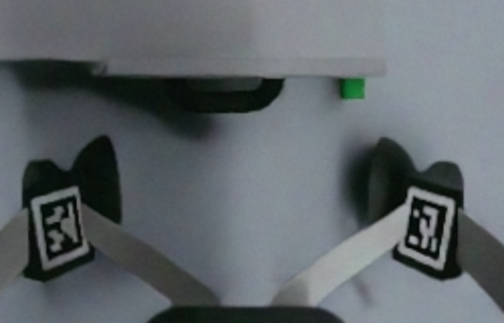

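Emit:
{"api": "execute_actions", "payload": {
  "actions": [
    {"r1":{"joints":{"arm_m":0.484,"gripper_m":0.075},"pace":"slow"}}
  ],
  "cameras": []
}}

Emit:
{"api": "execute_actions", "payload": {
  "actions": [
    {"r1":{"joints":{"gripper_m":0.035},"pace":"slow"}}
  ],
  "cameras": ["r1_wrist_camera"]
}}

Emit:
{"api": "zoom_image", "payload": {
  "camera": "r1_wrist_camera",
  "region": [170, 170, 420, 330]
}}

Scene clock: 261.73 s.
r1.base_odometry: x=-0.343 y=+0.877 heading=+2.444 (m, m, rad; r1's odometry frame)
r1.turned_by_wheels: +0.000 (rad since the last result)
r1.turned_by_imu: +0.000 (rad since the last result)
r1.base_tilt: forward=+0.0 right=-0.3 (deg)
r1.lidar_m: 0.33 0.40 1.73 1.65 1.92 1.69 1.59 1.72 2.46 1.28 0.48 0.37
r1.base_status: not commanded
r1.joint_positions: lift_m=+0.903 arm_m=+0.482 wrist_yaw_rad=+0.000 wrist_pitch_rad=+1.500 wrist_roll_rad=+0.050 gripper_m=+0.075
r1.joint_status: all done
r1.motor_effort: lift_m=+17(17) arm_m=+9(10) wrist_yaw_rad=-2(2) wrist_pitch_rad=-2(2) wrist_roll_rad=-2(1) gripper_m=-3(1) wheel_0=-1(1) wheel_1=+1(1) wheel_2=+0(0) (%)
r1.hand_pose: x=+0.6737 y=-0.0874 z=+0.7937 quat_wxyz=(+0.731, +0.018, +0.681, -0.017) (m; r1's base frame)
r1.wrist_depth_mm: 249 206 208 210 259 262 264 / 248 207 208 211 259 262 264 / 248 207 208 209 258 262 265 / 248 206 208 210 259 262 264 / 249 251 252 255 258 260 265 / 249 251 253 256 204 262 265 / 249 252 254 - 260 263 266
r2.base_odometry: x=+0.538 y=-1.576 heading=-2.467 (m, m, rad; r2's odometry frame)
r2.turned_by_wheels: +0.000 (rad since the last result)
r2.turned_by_imu: +0.000 (rad since the last result)
r2.base_tilt: forward=+0.1 right=-0.2 (deg)
r2.lidar_m: 0.38 0.39 0.89 2.33 2.45 1.12 1.05 1.14 2.47 2.39 0.60 0.42
r2.base_status: not commanded
r2.joint_positions: lift_m=+1.120 arm_m=+0.002 wrist_yaw_rad=+0.000 wrist_pitch_rad=+1.600 wrist_roll_rad=+0.012 gripper_m=+0.130
r2.joint_status: not commanded
r2.motor_effort: lift_m=+22(23) arm_m=+0(0) wrist_yaw_rad=-1(1) wrist_pitch_rad=-1(1) wrist_roll_rad=-2(1) gripper_m=-1(0) wheel_0=+3(3) wheel_1=+1(1) wheel_2=-2(2) (%)
r2.hand_pose: x=+0.1642 y=-0.0874 z=+1.0096 quat_wxyz=(+0.697, +0.004, +0.717, -0.004) (m; r2's base frame)
r2.wrist_depth_mm: 878 891 917 931 946 976 1008 / 1229 1229 1255 1229 1229 1255 1255 / 1255 1229 1255 1229 1255 1229 1255 / 1229 1229 1255 1229 1281 1255 1255 / 1229 1229 1025 1025 1255 1255 1255 / 1229 1229 1025 1025 1255 1281 1281 / 1205 1229 1255 119 1255 1229 1281
pictures: none
No camera images: the call's "cameras" was empty. Leave "cameras" out to get every camera's image.

Scene clock: 263.53 s.
r1.base_odometry: x=-0.343 y=+0.877 heading=+2.444 (m, m, rad; r1's odometry frame)
r1.turned_by_wheels: +0.000 (rad since the last result)
r1.turned_by_imu: +0.000 (rad since the last result)
r1.base_tilt: forward=-0.1 right=-0.4 (deg)
r1.lidar_m: 0.34 0.40 1.70 1.67 1.92 1.66 1.62 1.70 2.39 1.27 0.50 0.38
r1.base_status: not commanded
r1.joint_positions: lift_m=+0.903 arm_m=+0.482 wrist_yaw_rad=+0.000 wrist_pitch_rad=+1.501 wrist_roll_rad=+0.050 gripper_m=+0.035
r1.joint_status: all done
r1.motor_effort: lift_m=+17(17) arm_m=+9(9) wrist_yaw_rad=-1(3) wrist_pitch_rad=-4(3) wrist_roll_rad=-1(1) gripper_m=-6(8) wheel_0=-2(2) wheel_1=+1(2) wheel_2=-1(1) (%)
r1.hand_pose: x=+0.6734 y=-0.0874 z=+0.7937 quat_wxyz=(+0.731, +0.018, +0.682, -0.017) (m; r1's base frame)
r1.wrist_depth_mm: 248 206 208 209 258 262 265 / 249 205 208 211 259 260 263 / 246 205 208 211 258 262 264 / 248 205 208 210 258 262 264 / 249 252 252 255 258 262 265 / 248 251 195 257 195 263 266 / 249 251 253 - 258 262 265
r2.base_odometry: x=+0.538 y=-1.576 heading=-2.467 (m, m, rad; r2's odometry frame)
r2.turned_by_wheels: +0.000 (rad since the last result)
r2.turned_by_imu: +0.000 (rad since the last result)
r2.base_tilt: forward=+0.1 right=-0.2 (deg)
r2.lidar_m: 0.39 0.42 0.89 2.35 2.46 1.13 1.07 1.16 2.49 2.39 0.59 0.42
r2.base_status: not commanded
r2.joint_positions: lift_m=+1.120 arm_m=+0.002 wrist_yaw_rad=+0.000 wrist_pitch_rad=+1.600 wrist_roll_rad=+0.012 gripper_m=+0.130
r2.joint_status: not commanded
r2.motor_effort: lift_m=+23(23) arm_m=+0(1) wrist_yaw_rad=-1(1) wrist_pitch_rad=+0(0) wrist_roll_rad=-4(4) gripper_m=-1(0) wheel_0=+3(3) wheel_1=+1(1) wheel_2=-2(2) (%)
r2.hand_pose: x=+0.1642 y=-0.0874 z=+1.0096 quat_wxyz=(+0.697, +0.004, +0.717, -0.004) (m; r2's base frame)
r2.wrist_depth_mm: 878 891 917 917 960 960 991 / 1255 1229 1255 1255 1281 1255 1281 / 1229 1255 1229 1255 1205 1255 1281 / 1229 1229 1255 1255 1255 1229 1255 / 1229 1229 1025 1008 1255 1255 1255 / 1229 1255 1025 1025 1255 1255 1255 / 1229 1255 1255 120 1255 1281 1281
pictures: r1_wrist_camera
camera_calibration (this result's frames):
r1_wrist_camera: T_world_to_cam=[[-0.0501702, -0.998289, 0.0300286, -0.085293], [-0.998367, 0.0493061, -0.0288538, 0.745413], [0.0273239, -0.0314272, -0.999132, 1.0002], [0, 0, 0, 1]] pos_world=[0.712587, -0.090467, 1.0234]
Images, in order (width x height): r1_wrist_camera 616x392.

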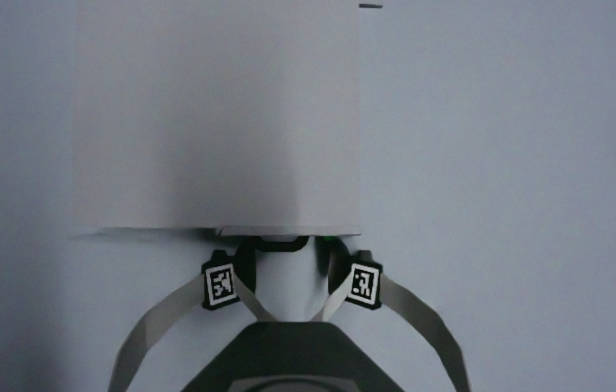

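Region (170, 170, 420, 330) of r1_wrist_camera's 616x392 image, scaled by 2.016; it fills the top 323 rows of this view, and the rest is white.

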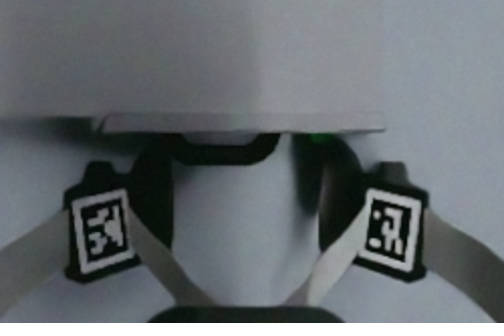

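Emit:
{"api": "execute_actions", "payload": {
  "actions": [
    {"r1":{"joints":{"lift_m":0.896},"pace":"slow"}}
  ],
  "cameras": []
}}

Emit:
{"api": "execute_actions", "payload": {
  "actions": [
    {"r1":{"joints":{"arm_m":0.497},"pace":"slow"}}
  ],
  "cameras": ["r1_wrist_camera"]
}}

Emit:
{"api": "zoom_image", "payload": {
  "camera": "r1_wrist_camera",
  "region": [170, 170, 420, 330]
}}

Scene clock: 264.40 s.
r1.base_odometry: x=-0.343 y=+0.877 heading=+2.444 (m, m, rad; r1's odometry frame)
r1.turned_by_wheels: +0.000 (rad since the last result)
r1.turned_by_imu: +0.000 (rad since the last result)
r1.base_tilt: forward=-0.1 right=-0.4 (deg)
r1.lidar_m: 0.35 0.39 1.70 1.66 1.91 1.65 1.61 1.73 2.44 1.29 0.50 0.38
r1.base_status: not commanded
r1.joint_positions: lift_m=+0.896 arm_m=+0.482 wrist_yaw_rad=-0.001 wrist_pitch_rad=+1.502 wrist_roll_rad=+0.050 gripper_m=+0.035
r1.joint_status: all done
r1.motor_effort: lift_m=+15(15) arm_m=+9(9) wrist_yaw_rad=-1(1) wrist_pitch_rad=-5(6) wrist_roll_rad=+0(1) gripper_m=-6(8) wheel_0=-3(3) wheel_1=+0(0) wheel_2=-2(2) (%)
r1.hand_pose: x=+0.6731 y=-0.0874 z=+0.7868 quat_wxyz=(+0.731, +0.019, +0.682, -0.017) (m; r1's base frame)
r1.wrist_depth_mm: 243 200 202 204 253 256 259 / 242 199 202 204 254 255 258 / 241 200 202 205 252 257 260 / 241 200 202 205 254 255 259 / 241 244 246 224 252 257 260 / 243 244 193 249 195 256 258 / 243 242 247 - 254 257 260
r2.base_odometry: x=+0.538 y=-1.576 heading=-2.467 (m, m, rad; r2's odometry frame)
r2.turned_by_wheels: +0.000 (rad since the last result)
r2.turned_by_imu: +0.000 (rad since the last result)
r2.base_tilt: forward=+0.2 right=-0.2 (deg)
r2.lidar_m: 0.39 0.41 0.89 2.33 2.44 1.15 1.08 1.14 2.48 2.38 0.60 0.40
r2.base_status: not commanded
r2.joint_positions: lift_m=+1.120 arm_m=+0.002 wrist_yaw_rad=+0.000 wrist_pitch_rad=+1.600 wrist_roll_rad=+0.012 gripper_m=+0.130
r2.joint_status: not commanded
r2.motor_effort: lift_m=+23(22) arm_m=-1(0) wrist_yaw_rad=-1(1) wrist_pitch_rad=+0(0) wrist_roll_rad=-2(2) gripper_m=-1(1) wheel_0=+3(3) wheel_1=+1(1) wheel_2=-2(3) (%)
r2.hand_pose: x=+0.1642 y=-0.0874 z=+1.0096 quat_wxyz=(+0.697, +0.004, +0.717, -0.004) (m; r2's base frame)
r2.wrist_depth_mm: 878 904 904 931 946 991 1008 / 1205 1229 1229 1229 1229 1255 1255 / 1229 1229 1281 1255 1255 1255 1255 / 1229 1255 1255 1229 1255 1255 1281 / 1229 1229 1042 1042 1255 1255 1255 / 1229 1229 1025 1025 1229 1255 1255 / 1229 1229 1229 119 1255 1255 1255
pictures: none
No camera images: the call's "cameras" was empty. Leave "cameras" out to get every camera's image.

Scene clock: 265.40 s.
r1.base_odometry: x=-0.343 y=+0.877 heading=+2.444 (m, m, rad; r1's odometry frame)
r1.turned_by_wheels: +0.000 (rad since the last result)
r1.turned_by_imu: +0.000 (rad since the last result)
r1.base_tilt: forward=-0.1 right=-0.4 (deg)
r1.lidar_m: 0.34 0.35 1.71 1.65 1.93 1.69 1.62 1.67 2.42 1.32 0.50 0.37
r1.base_status: not commanded
r1.joint_positions: lift_m=+0.896 arm_m=+0.495 wrist_yaw_rad=-0.004 wrist_pitch_rad=+1.509 wrist_roll_rad=+0.050 gripper_m=+0.035
r1.joint_status: all done
r1.on_its_own: wrist_pitch_rad is at rest, and its effort (-27) is outside its rest range (-23 to +23)
r1.motor_effort: lift_m=+18(17) arm_m=+11(10) wrist_yaw_rad=+7(9) wrist_pitch_rad=-27(26) wrist_roll_rad=-2(1) gripper_m=-6(6) wheel_0=-3(3) wheel_1=+0(0) wheel_2=-4(4) (%)
r1.hand_pose: x=+0.6835 y=-0.0875 z=+0.7865 quat_wxyz=(+0.728, +0.020, +0.685, -0.018) (m; r1's base frame)
r1.wrist_depth_mm: 238 196 199 202 248 252 254 / 237 196 200 201 249 252 256 / 238 196 200 202 251 254 255 / 238 198 200 202 251 253 255 / 241 242 201 203 251 254 257 / 241 243 188 248 197 255 258 / 241 242 246 - 254 254 256
r2.base_odometry: x=+0.538 y=-1.576 heading=-2.467 (m, m, rad; r2's odometry frame)
r2.turned_by_wheels: +0.000 (rad since the last result)
r2.turned_by_imu: +0.000 (rad since the last result)
r2.base_tilt: forward=+0.1 right=-0.1 (deg)
r2.lidar_m: 0.39 0.40 0.86 2.34 2.41 1.13 1.04 1.14 2.49 2.38 0.62 0.43
r2.base_status: not commanded
r2.joint_positions: lift_m=+1.120 arm_m=+0.002 wrist_yaw_rad=+0.000 wrist_pitch_rad=+1.600 wrist_roll_rad=+0.012 gripper_m=+0.130
r2.joint_status: not commanded
r2.motor_effort: lift_m=+23(23) arm_m=+0(0) wrist_yaw_rad=-1(1) wrist_pitch_rad=-1(0) wrist_roll_rad=-4(4) gripper_m=+0(1) wheel_0=+3(3) wheel_1=+1(1) wheel_2=-2(2) (%)
r2.hand_pose: x=+0.1642 y=-0.0874 z=+1.0096 quat_wxyz=(+0.697, +0.004, +0.717, -0.004) (m; r2's base frame)
r2.wrist_depth_mm: 878 891 917 931 946 976 1025 / 1229 1255 1255 1255 1229 1255 1281 / 1255 1205 1229 1229 1255 1229 1255 / 1255 1229 1255 1229 1255 1255 1255 / 1205 1255 1025 1025 1255 1255 1281 / 1229 1229 1025 1025 1255 1255 1281 / 1255 1229 1255 120 1255 1255 1255
pictures: r1_wrist_camera
camera_calibration (this result's frames):
r1_wrist_camera: T_world_to_cam=[[-0.0532425, -0.998119, 0.0304082, -0.0828129], [-0.99839, 0.0526117, -0.0211836, 0.749549], [0.019544, -0.0314871, -0.999313, 0.998221], [0, 0, 0, 1]] pos_world=[0.724424, -0.090661, 1.01593]
Images, in order (width x height): r1_wrist_camera 616x392.

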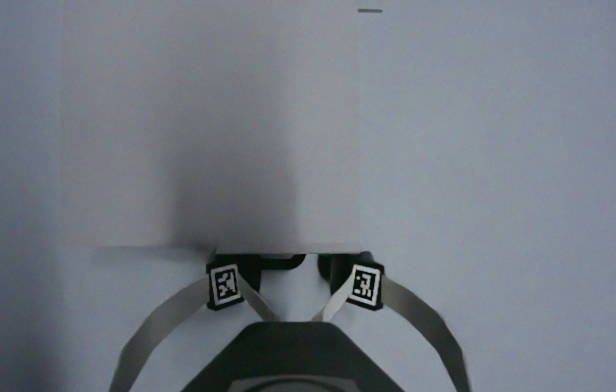

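Region (170, 170, 420, 330) of r1_wrist_camera's 616x392 image, scaled by 2.016; it fills the top 323 rows of this view, and the rest is white.

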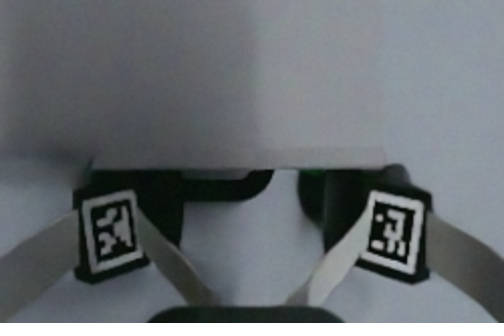

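Emit:
{"api": "execute_actions", "payload": {
  "actions": [
    {"r1":{"joints":{"gripper_m":0.046,"lift_m":0.899},"pace":"slow"}}
  ],
  "cameras": ["r1_wrist_camera"]
}}

Emit:
{"api": "zoom_image", "payload": {
  "camera": "r1_wrist_camera",
  "region": [170, 170, 420, 330]
}}

Scene clock: 266.40 s.
r1.base_odometry: x=-0.343 y=+0.877 heading=+2.443 (m, m, rad; r1's odometry frame)
r1.turned_by_wheels: +0.000 (rad since the last result)
r1.turned_by_imu: +0.000 (rad since the last result)
r1.base_tilt: forward=+0.0 right=-0.3 (deg)
r1.lidar_m: 0.35 0.37 1.70 1.66 1.92 1.70 1.62 1.71 2.44 1.31 0.52 0.39
r1.base_status: not commanded
r1.joint_positions: lift_m=+0.899 arm_m=+0.495 wrist_yaw_rad=-0.004 wrist_pitch_rad=+1.508 wrist_roll_rad=+0.050 gripper_m=+0.046
r1.joint_status: all done
r1.on_its_own: wrist_pitch_rad is at rest, and its effort (-24) is outside its rest range (-23 to +23)
r1.motor_effort: lift_m=+24(24) arm_m=+11(11) wrist_yaw_rad=+8(8) wrist_pitch_rad=-24(27) wrist_roll_rad=-2(2) gripper_m=-5(6) wheel_0=-4(4) wheel_1=-1(0) wheel_2=-5(5) (%)
r1.hand_pose: x=+0.6837 y=-0.0875 z=+0.7889 quat_wxyz=(+0.729, +0.020, +0.684, -0.018) (m; r1's base frame)
r1.wrist_depth_mm: 240 198 201 204 251 256 257 / 240 199 202 204 252 254 258 / 241 200 201 204 252 256 257 / 241 200 202 204 254 256 258 / 243 245 203 206 253 256 259 / 245 245 190 252 195 257 259 / 243 246 249 - 255 259 259
r2.base_odometry: x=+0.538 y=-1.576 heading=-2.467 (m, m, rad; r2's odometry frame)
r2.turned_by_wheels: +0.000 (rad since the last result)
r2.turned_by_imu: +0.000 (rad since the last result)
r2.base_tilt: forward=+0.1 right=-0.2 (deg)
r2.lidar_m: 0.40 0.41 0.88 2.33 2.41 1.13 1.06 1.13 2.49 2.40 0.61 0.43
r2.base_status: not commanded
r2.joint_positions: lift_m=+1.120 arm_m=+0.002 wrist_yaw_rad=+0.000 wrist_pitch_rad=+1.600 wrist_roll_rad=+0.012 gripper_m=+0.130
r2.joint_status: not commanded
r2.motor_effort: lift_m=+22(23) arm_m=+0(1) wrist_yaw_rad=-1(1) wrist_pitch_rad=+0(0) wrist_roll_rad=-2(1) gripper_m=+0(1) wheel_0=+3(3) wheel_1=+1(1) wheel_2=-2(2) (%)
r2.hand_pose: x=+0.1642 y=-0.0874 z=+1.0096 quat_wxyz=(+0.697, +0.004, +0.717, -0.004) (m; r2's base frame)
r2.wrist_depth_mm: 878 891 917 931 960 960 1008 / 1229 1229 1255 1255 1229 1255 1255 / 1205 1229 1229 1255 1255 1229 1255 / 1255 1229 1229 1229 1255 1255 1281 / 1229 1255 1042 1025 1255 1255 1255 / 1229 1229 1025 1042 1281 1255 1281 / 1229 1229 1255 119 1229 1255 1255
pictures: r1_wrist_camera
camera_calibration (this result's frames):
r1_wrist_camera: T_world_to_cam=[[-0.0532565, -0.998118, 0.0303879, -0.0828521], [-0.998382, 0.0526132, -0.0215922, 0.750097], [0.0199527, -0.0314886, -0.999305, 1.00036], [0, 0, 0, 1]] pos_world=[0.72451, -0.0906612, 1.01838]
Images, in order (width x height): r1_wrist_camera 616x392.

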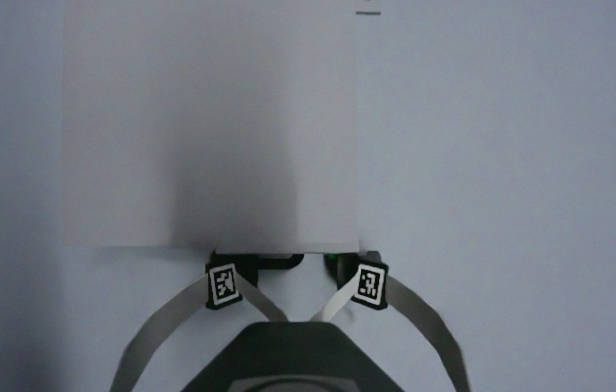

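Region (170, 170, 420, 330) of r1_wrist_camera's 616x392 image, scaled by 2.016; it fills the top 323 rows of this view, and the rest is white.

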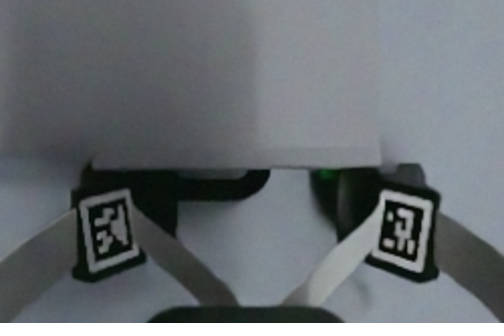

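Emit:
{"api": "execute_actions", "payload": {
  "actions": [
    {"r1":{"joints":{"arm_m":0.486},"base":{"strafe_m":0.005},"pace":"slow"}}
  ],
  "cameras": []
}}

Emit:
{"api": "execute_actions", "payload": {
  "actions": [
    {"r1":{"joints":{"arm_m":0.498},"pace":"slow"}}
  ],
  "cameras": ["r1_wrist_camera"]
}}

Emit:
{"api": "zoom_image", "payload": {
  "camera": "r1_wrist_camera",
  "region": [170, 170, 420, 330]
}}

Scene clock: 267.47 s.
r1.base_odometry: x=-0.346 y=+0.873 heading=+2.442 (m, m, rad; r1's odometry frame)
r1.turned_by_wheels: -0.001 (rad since the last result)
r1.turned_by_imu: -0.001 (rad since the last result)
r1.base_tilt: forward=-0.1 right=-0.4 (deg)
r1.lidar_m: 0.33 0.37 1.71 1.66 1.95 1.67 1.60 1.71 2.40 1.38 0.50 0.38
r1.base_status: done
r1.joint_positions: lift_m=+0.899 arm_m=+0.488 wrist_yaw_rad=+0.000 wrist_pitch_rad=+1.499 wrist_roll_rad=+0.050 gripper_m=+0.046
r1.joint_status: all done
r1.motor_effort: lift_m=+23(24) arm_m=-9(11) wrist_yaw_rad=+0(9) wrist_pitch_rad=+1(25) wrist_roll_rad=-1(1) gripper_m=-5(4) wheel_0=-6(7) wheel_1=-1(2) wheel_2=-4(4) (%)
r1.hand_pose: x=+0.6791 y=-0.0874 z=+0.7892 quat_wxyz=(+0.732, +0.019, +0.681, -0.017) (m; r1's base frame)
r1.wrist_depth_mm: 245 202 205 208 256 257 260 / 244 202 204 207 256 258 260 / 242 203 204 207 256 258 260 / 245 203 204 207 255 257 262 / 244 246 215 217 256 258 260 / 245 247 200 252 200 258 262 / 243 247 248 - 255 258 260
r2.base_odometry: x=+0.538 y=-1.576 heading=-2.467 (m, m, rad; r2's odometry frame)
r2.turned_by_wheels: +0.000 (rad since the last result)
r2.turned_by_imu: +0.000 (rad since the last result)
r2.base_tilt: forward=+0.1 right=-0.2 (deg)
r2.lidar_m: 0.40 0.42 0.86 2.34 2.45 1.13 1.04 1.14 2.49 2.40 0.61 0.42
r2.base_status: not commanded
r2.joint_positions: lift_m=+1.120 arm_m=+0.002 wrist_yaw_rad=+0.000 wrist_pitch_rad=+1.600 wrist_roll_rad=+0.012 gripper_m=+0.130
r2.joint_status: not commanded
r2.motor_effort: lift_m=+23(22) arm_m=-1(0) wrist_yaw_rad=-1(1) wrist_pitch_rad=+0(1) wrist_roll_rad=-2(1) gripper_m=-1(0) wheel_0=+3(3) wheel_1=+1(1) wheel_2=-2(2) (%)
r2.hand_pose: x=+0.1642 y=-0.0874 z=+1.0096 quat_wxyz=(+0.697, +0.004, +0.717, -0.004) (m; r2's base frame)
r2.wrist_depth_mm: 891 904 917 917 960 976 1008 / 1229 1229 1229 1229 1281 1229 1255 / 1229 1255 1229 1229 1255 1255 1255 / 1229 1229 1255 1255 1255 1255 1281 / 1229 1229 1042 1042 1255 1255 1255 / 1229 1255 1042 1025 1255 1255 1281 / 1255 1229 1255 120 1255 1255 1281
pictures: none
No camera images: the call's "cameras" was empty. Leave "cameras" out to get every camera's image.

Scene clock: 268.43 s.
r1.base_odometry: x=-0.346 y=+0.873 heading=+2.442 (m, m, rad; r1's odometry frame)
r1.turned_by_wheels: +0.000 (rad since the last result)
r1.turned_by_imu: +0.000 (rad since the last result)
r1.base_tilt: forward=-0.1 right=-0.4 (deg)
r1.lidar_m: 0.34 0.38 1.70 1.66 1.90 1.65 1.61 1.69 2.39 1.33 0.53 0.37
r1.base_status: not commanded
r1.joint_positions: lift_m=+0.899 arm_m=+0.496 wrist_yaw_rad=-0.004 wrist_pitch_rad=+1.510 wrist_roll_rad=+0.050 gripper_m=+0.046
r1.joint_status: all done
r1.on_its_own: wrist_pitch_rad is at rest, and its effort (-29) is outside its rest range (-23 to +23)
r1.motor_effort: lift_m=+22(23) arm_m=+11(13) wrist_yaw_rad=+11(9) wrist_pitch_rad=-29(28) wrist_roll_rad=-2(3) gripper_m=-6(7) wheel_0=-5(6) wheel_1=-2(1) wheel_2=-4(4) (%)
r1.hand_pose: x=+0.6841 y=-0.0875 z=+0.7891 quat_wxyz=(+0.728, +0.020, +0.685, -0.019) (m; r1's base frame)
r1.wrist_depth_mm: 242 199 202 204 253 255 257 / 241 200 203 205 254 255 259 / 244 200 203 205 255 257 260 / 244 201 202 206 255 258 258 / 243 245 204 206 255 257 264 / 243 247 212 252 200 257 262 / 244 247 249 - 255 259 260
r2.base_odometry: x=+0.538 y=-1.576 heading=-2.467 (m, m, rad; r2's odometry frame)
r2.turned_by_wheels: +0.000 (rad since the last result)
r2.turned_by_imu: +0.000 (rad since the last result)
r2.base_tilt: forward=+0.1 right=-0.2 (deg)
r2.lidar_m: 0.38 0.41 0.89 2.35 2.44 1.12 1.06 1.14 2.50 2.39 0.59 0.40
r2.base_status: not commanded
r2.joint_positions: lift_m=+1.120 arm_m=+0.002 wrist_yaw_rad=+0.000 wrist_pitch_rad=+1.600 wrist_roll_rad=+0.012 gripper_m=+0.130
r2.joint_status: not commanded
r2.motor_effort: lift_m=+22(22) arm_m=-1(0) wrist_yaw_rad=-1(1) wrist_pitch_rad=-1(1) wrist_roll_rad=-2(1) gripper_m=-1(1) wheel_0=+3(3) wheel_1=+1(1) wheel_2=-3(2) (%)
r2.hand_pose: x=+0.1642 y=-0.0874 z=+1.0096 quat_wxyz=(+0.697, +0.004, +0.717, -0.004) (m; r2's base frame)
r2.wrist_depth_mm: 891 891 917 931 960 976 991 / 1205 1229 1229 1229 1255 1255 1255 / 1229 1255 1255 1255 1255 1255 1229 / 1205 1229 1229 1229 1255 1255 1255 / 1229 1255 1042 1025 1229 1229 1255 / 1229 1229 1025 1025 1255 1255 1255 / 1255 1229 1229 119 1255 1281 1255
pictures: r1_wrist_camera
camera_calibration (this result's frames):
r1_wrist_camera: T_world_to_cam=[[-0.0535914, -0.998098, 0.0304595, -0.0826641], [-0.998394, 0.052997, -0.0200011, 0.749282], [0.0183488, -0.0314825, -0.999336, 1.00162], [0, 0, 0, 1]] pos_world=[0.72527, -0.0906829, 1.01846]
Images, in order (width x height): r1_wrist_camera 616x392.

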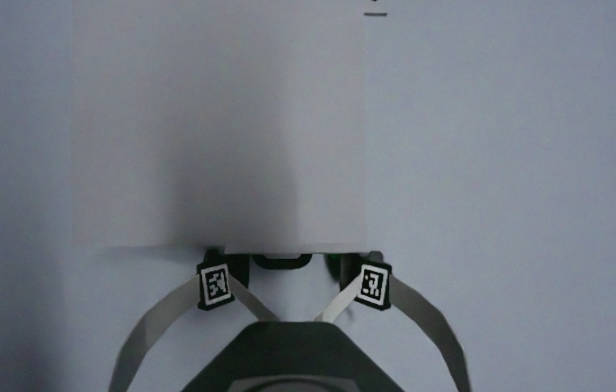

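Region (170, 170, 420, 330) of r1_wrist_camera's 616x392 image, scaled by 2.016; it fills the top 323 rows of this view, and the rest is white.

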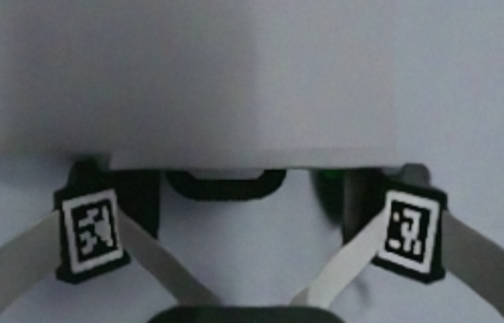

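Now close while pushed.

Emit:
{"api": "execute_actions", "payload": {
  "actions": [
    {"r1":{"joints":{"gripper_m":0.025},"pace":"slow"}}
  ],
  "cameras": ["r1_wrist_camera"]
}}

Emit:
{"api": "zoom_image", "payload": {
  "camera": "r1_wrist_camera",
  "region": [170, 170, 420, 330]
}}

Scene clock: 269.70 s.
r1.base_odometry: x=-0.346 y=+0.873 heading=+2.443 (m, m, rad; r1's odometry frame)
r1.turned_by_wheels: +0.000 (rad since the last result)
r1.turned_by_imu: +0.000 (rad since the last result)
r1.base_tilt: forward=+0.0 right=-0.3 (deg)
r1.lidar_m: 0.36 0.38 1.70 1.65 1.96 1.69 1.60 1.68 2.42 1.32 0.52 0.37
r1.base_status: not commanded
r1.joint_positions: lift_m=+0.899 arm_m=+0.496 wrist_yaw_rad=-0.004 wrist_pitch_rad=+1.510 wrist_roll_rad=+0.050 gripper_m=+0.025
r1.joint_status: all done
r1.on_its_own: wrist_pitch_rad is at rest, and its effort (-28) is outside its rest range (-23 to +23)
r1.motor_effort: lift_m=+22(22) arm_m=+11(11) wrist_yaw_rad=+9(9) wrist_pitch_rad=-28(29) wrist_roll_rad=-3(2) gripper_m=-14(14) wheel_0=-3(5) wheel_1=-1(2) wheel_2=-4(5) (%)
r1.hand_pose: x=+0.6842 y=-0.0875 z=+0.7891 quat_wxyz=(+0.728, +0.020, +0.685, -0.019) (m; r1's base frame)
r1.wrist_depth_mm: 239 198 200 202 249 254 255 / 241 200 200 203 251 254 256 / 240 199 201 203 252 254 256 / 243 199 202 204 252 255 257 / 243 245 202 204 253 256 258 / 243 245 196 249 191 257 258 / 243 245 249 - 253 258 259
r2.base_odometry: x=+0.538 y=-1.576 heading=-2.467 (m, m, rad; r2's odometry frame)
r2.turned_by_wheels: +0.000 (rad since the last result)
r2.turned_by_imu: +0.000 (rad since the last result)
r2.base_tilt: forward=+0.0 right=-0.3 (deg)
r2.lidar_m: 0.39 0.43 0.85 2.35 2.46 1.12 1.06 1.14 2.48 2.38 0.60 0.42
r2.base_status: not commanded
r2.joint_positions: lift_m=+1.120 arm_m=+0.002 wrist_yaw_rad=+0.000 wrist_pitch_rad=+1.600 wrist_roll_rad=+0.012 gripper_m=+0.130
r2.joint_status: not commanded
r2.motor_effort: lift_m=+23(22) arm_m=+0(0) wrist_yaw_rad=-1(1) wrist_pitch_rad=-1(0) wrist_roll_rad=-3(1) gripper_m=+0(0) wheel_0=+3(3) wheel_1=+1(1) wheel_2=-2(2) (%)
r2.hand_pose: x=+0.1642 y=-0.0874 z=+1.0096 quat_wxyz=(+0.697, +0.004, +0.717, -0.004) (m; r2's base frame)
r2.wrist_depth_mm: 891 891 917 931 946 976 1008 / 1229 1229 1229 1255 1229 1255 1255 / 1229 1229 1229 1255 1229 1255 1255 / 1255 1229 1229 1255 1255 1255 1281 / 1229 1229 1025 1042 1255 1281 1281 / 1255 1229 1025 1025 1255 1255 1255 / 1229 1229 1255 119 1255 1255 1281
pictures: r1_wrist_camera
camera_calibration (this result's frames):
r1_wrist_camera: T_world_to_cam=[[-0.0535587, -0.9981, 0.0304481, -0.0826697], [-0.998392, 0.0529572, -0.0202295, 0.749599], [0.0185786, -0.0314826, -0.999332, 1.00146], [0, 0, 0, 1]] pos_world=[0.72536, -0.0906806, 1.01848]
Images, in order (width x height): r1_wrist_camera 616x392.

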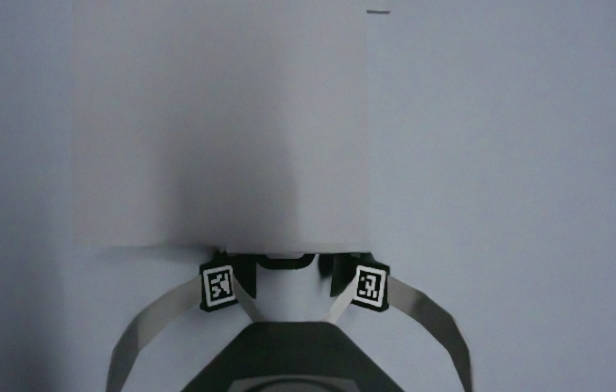

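Region (170, 170, 420, 330) of r1_wrist_camera's 616x392 image, scaled by 2.016; it fills the top 323 rows of this view, and the rest is white.

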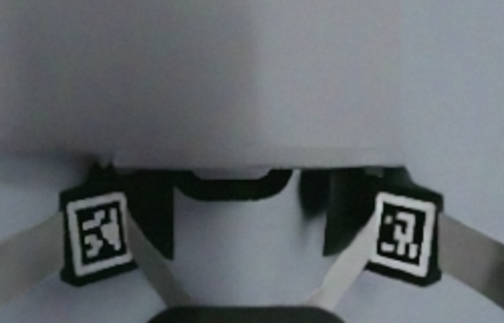

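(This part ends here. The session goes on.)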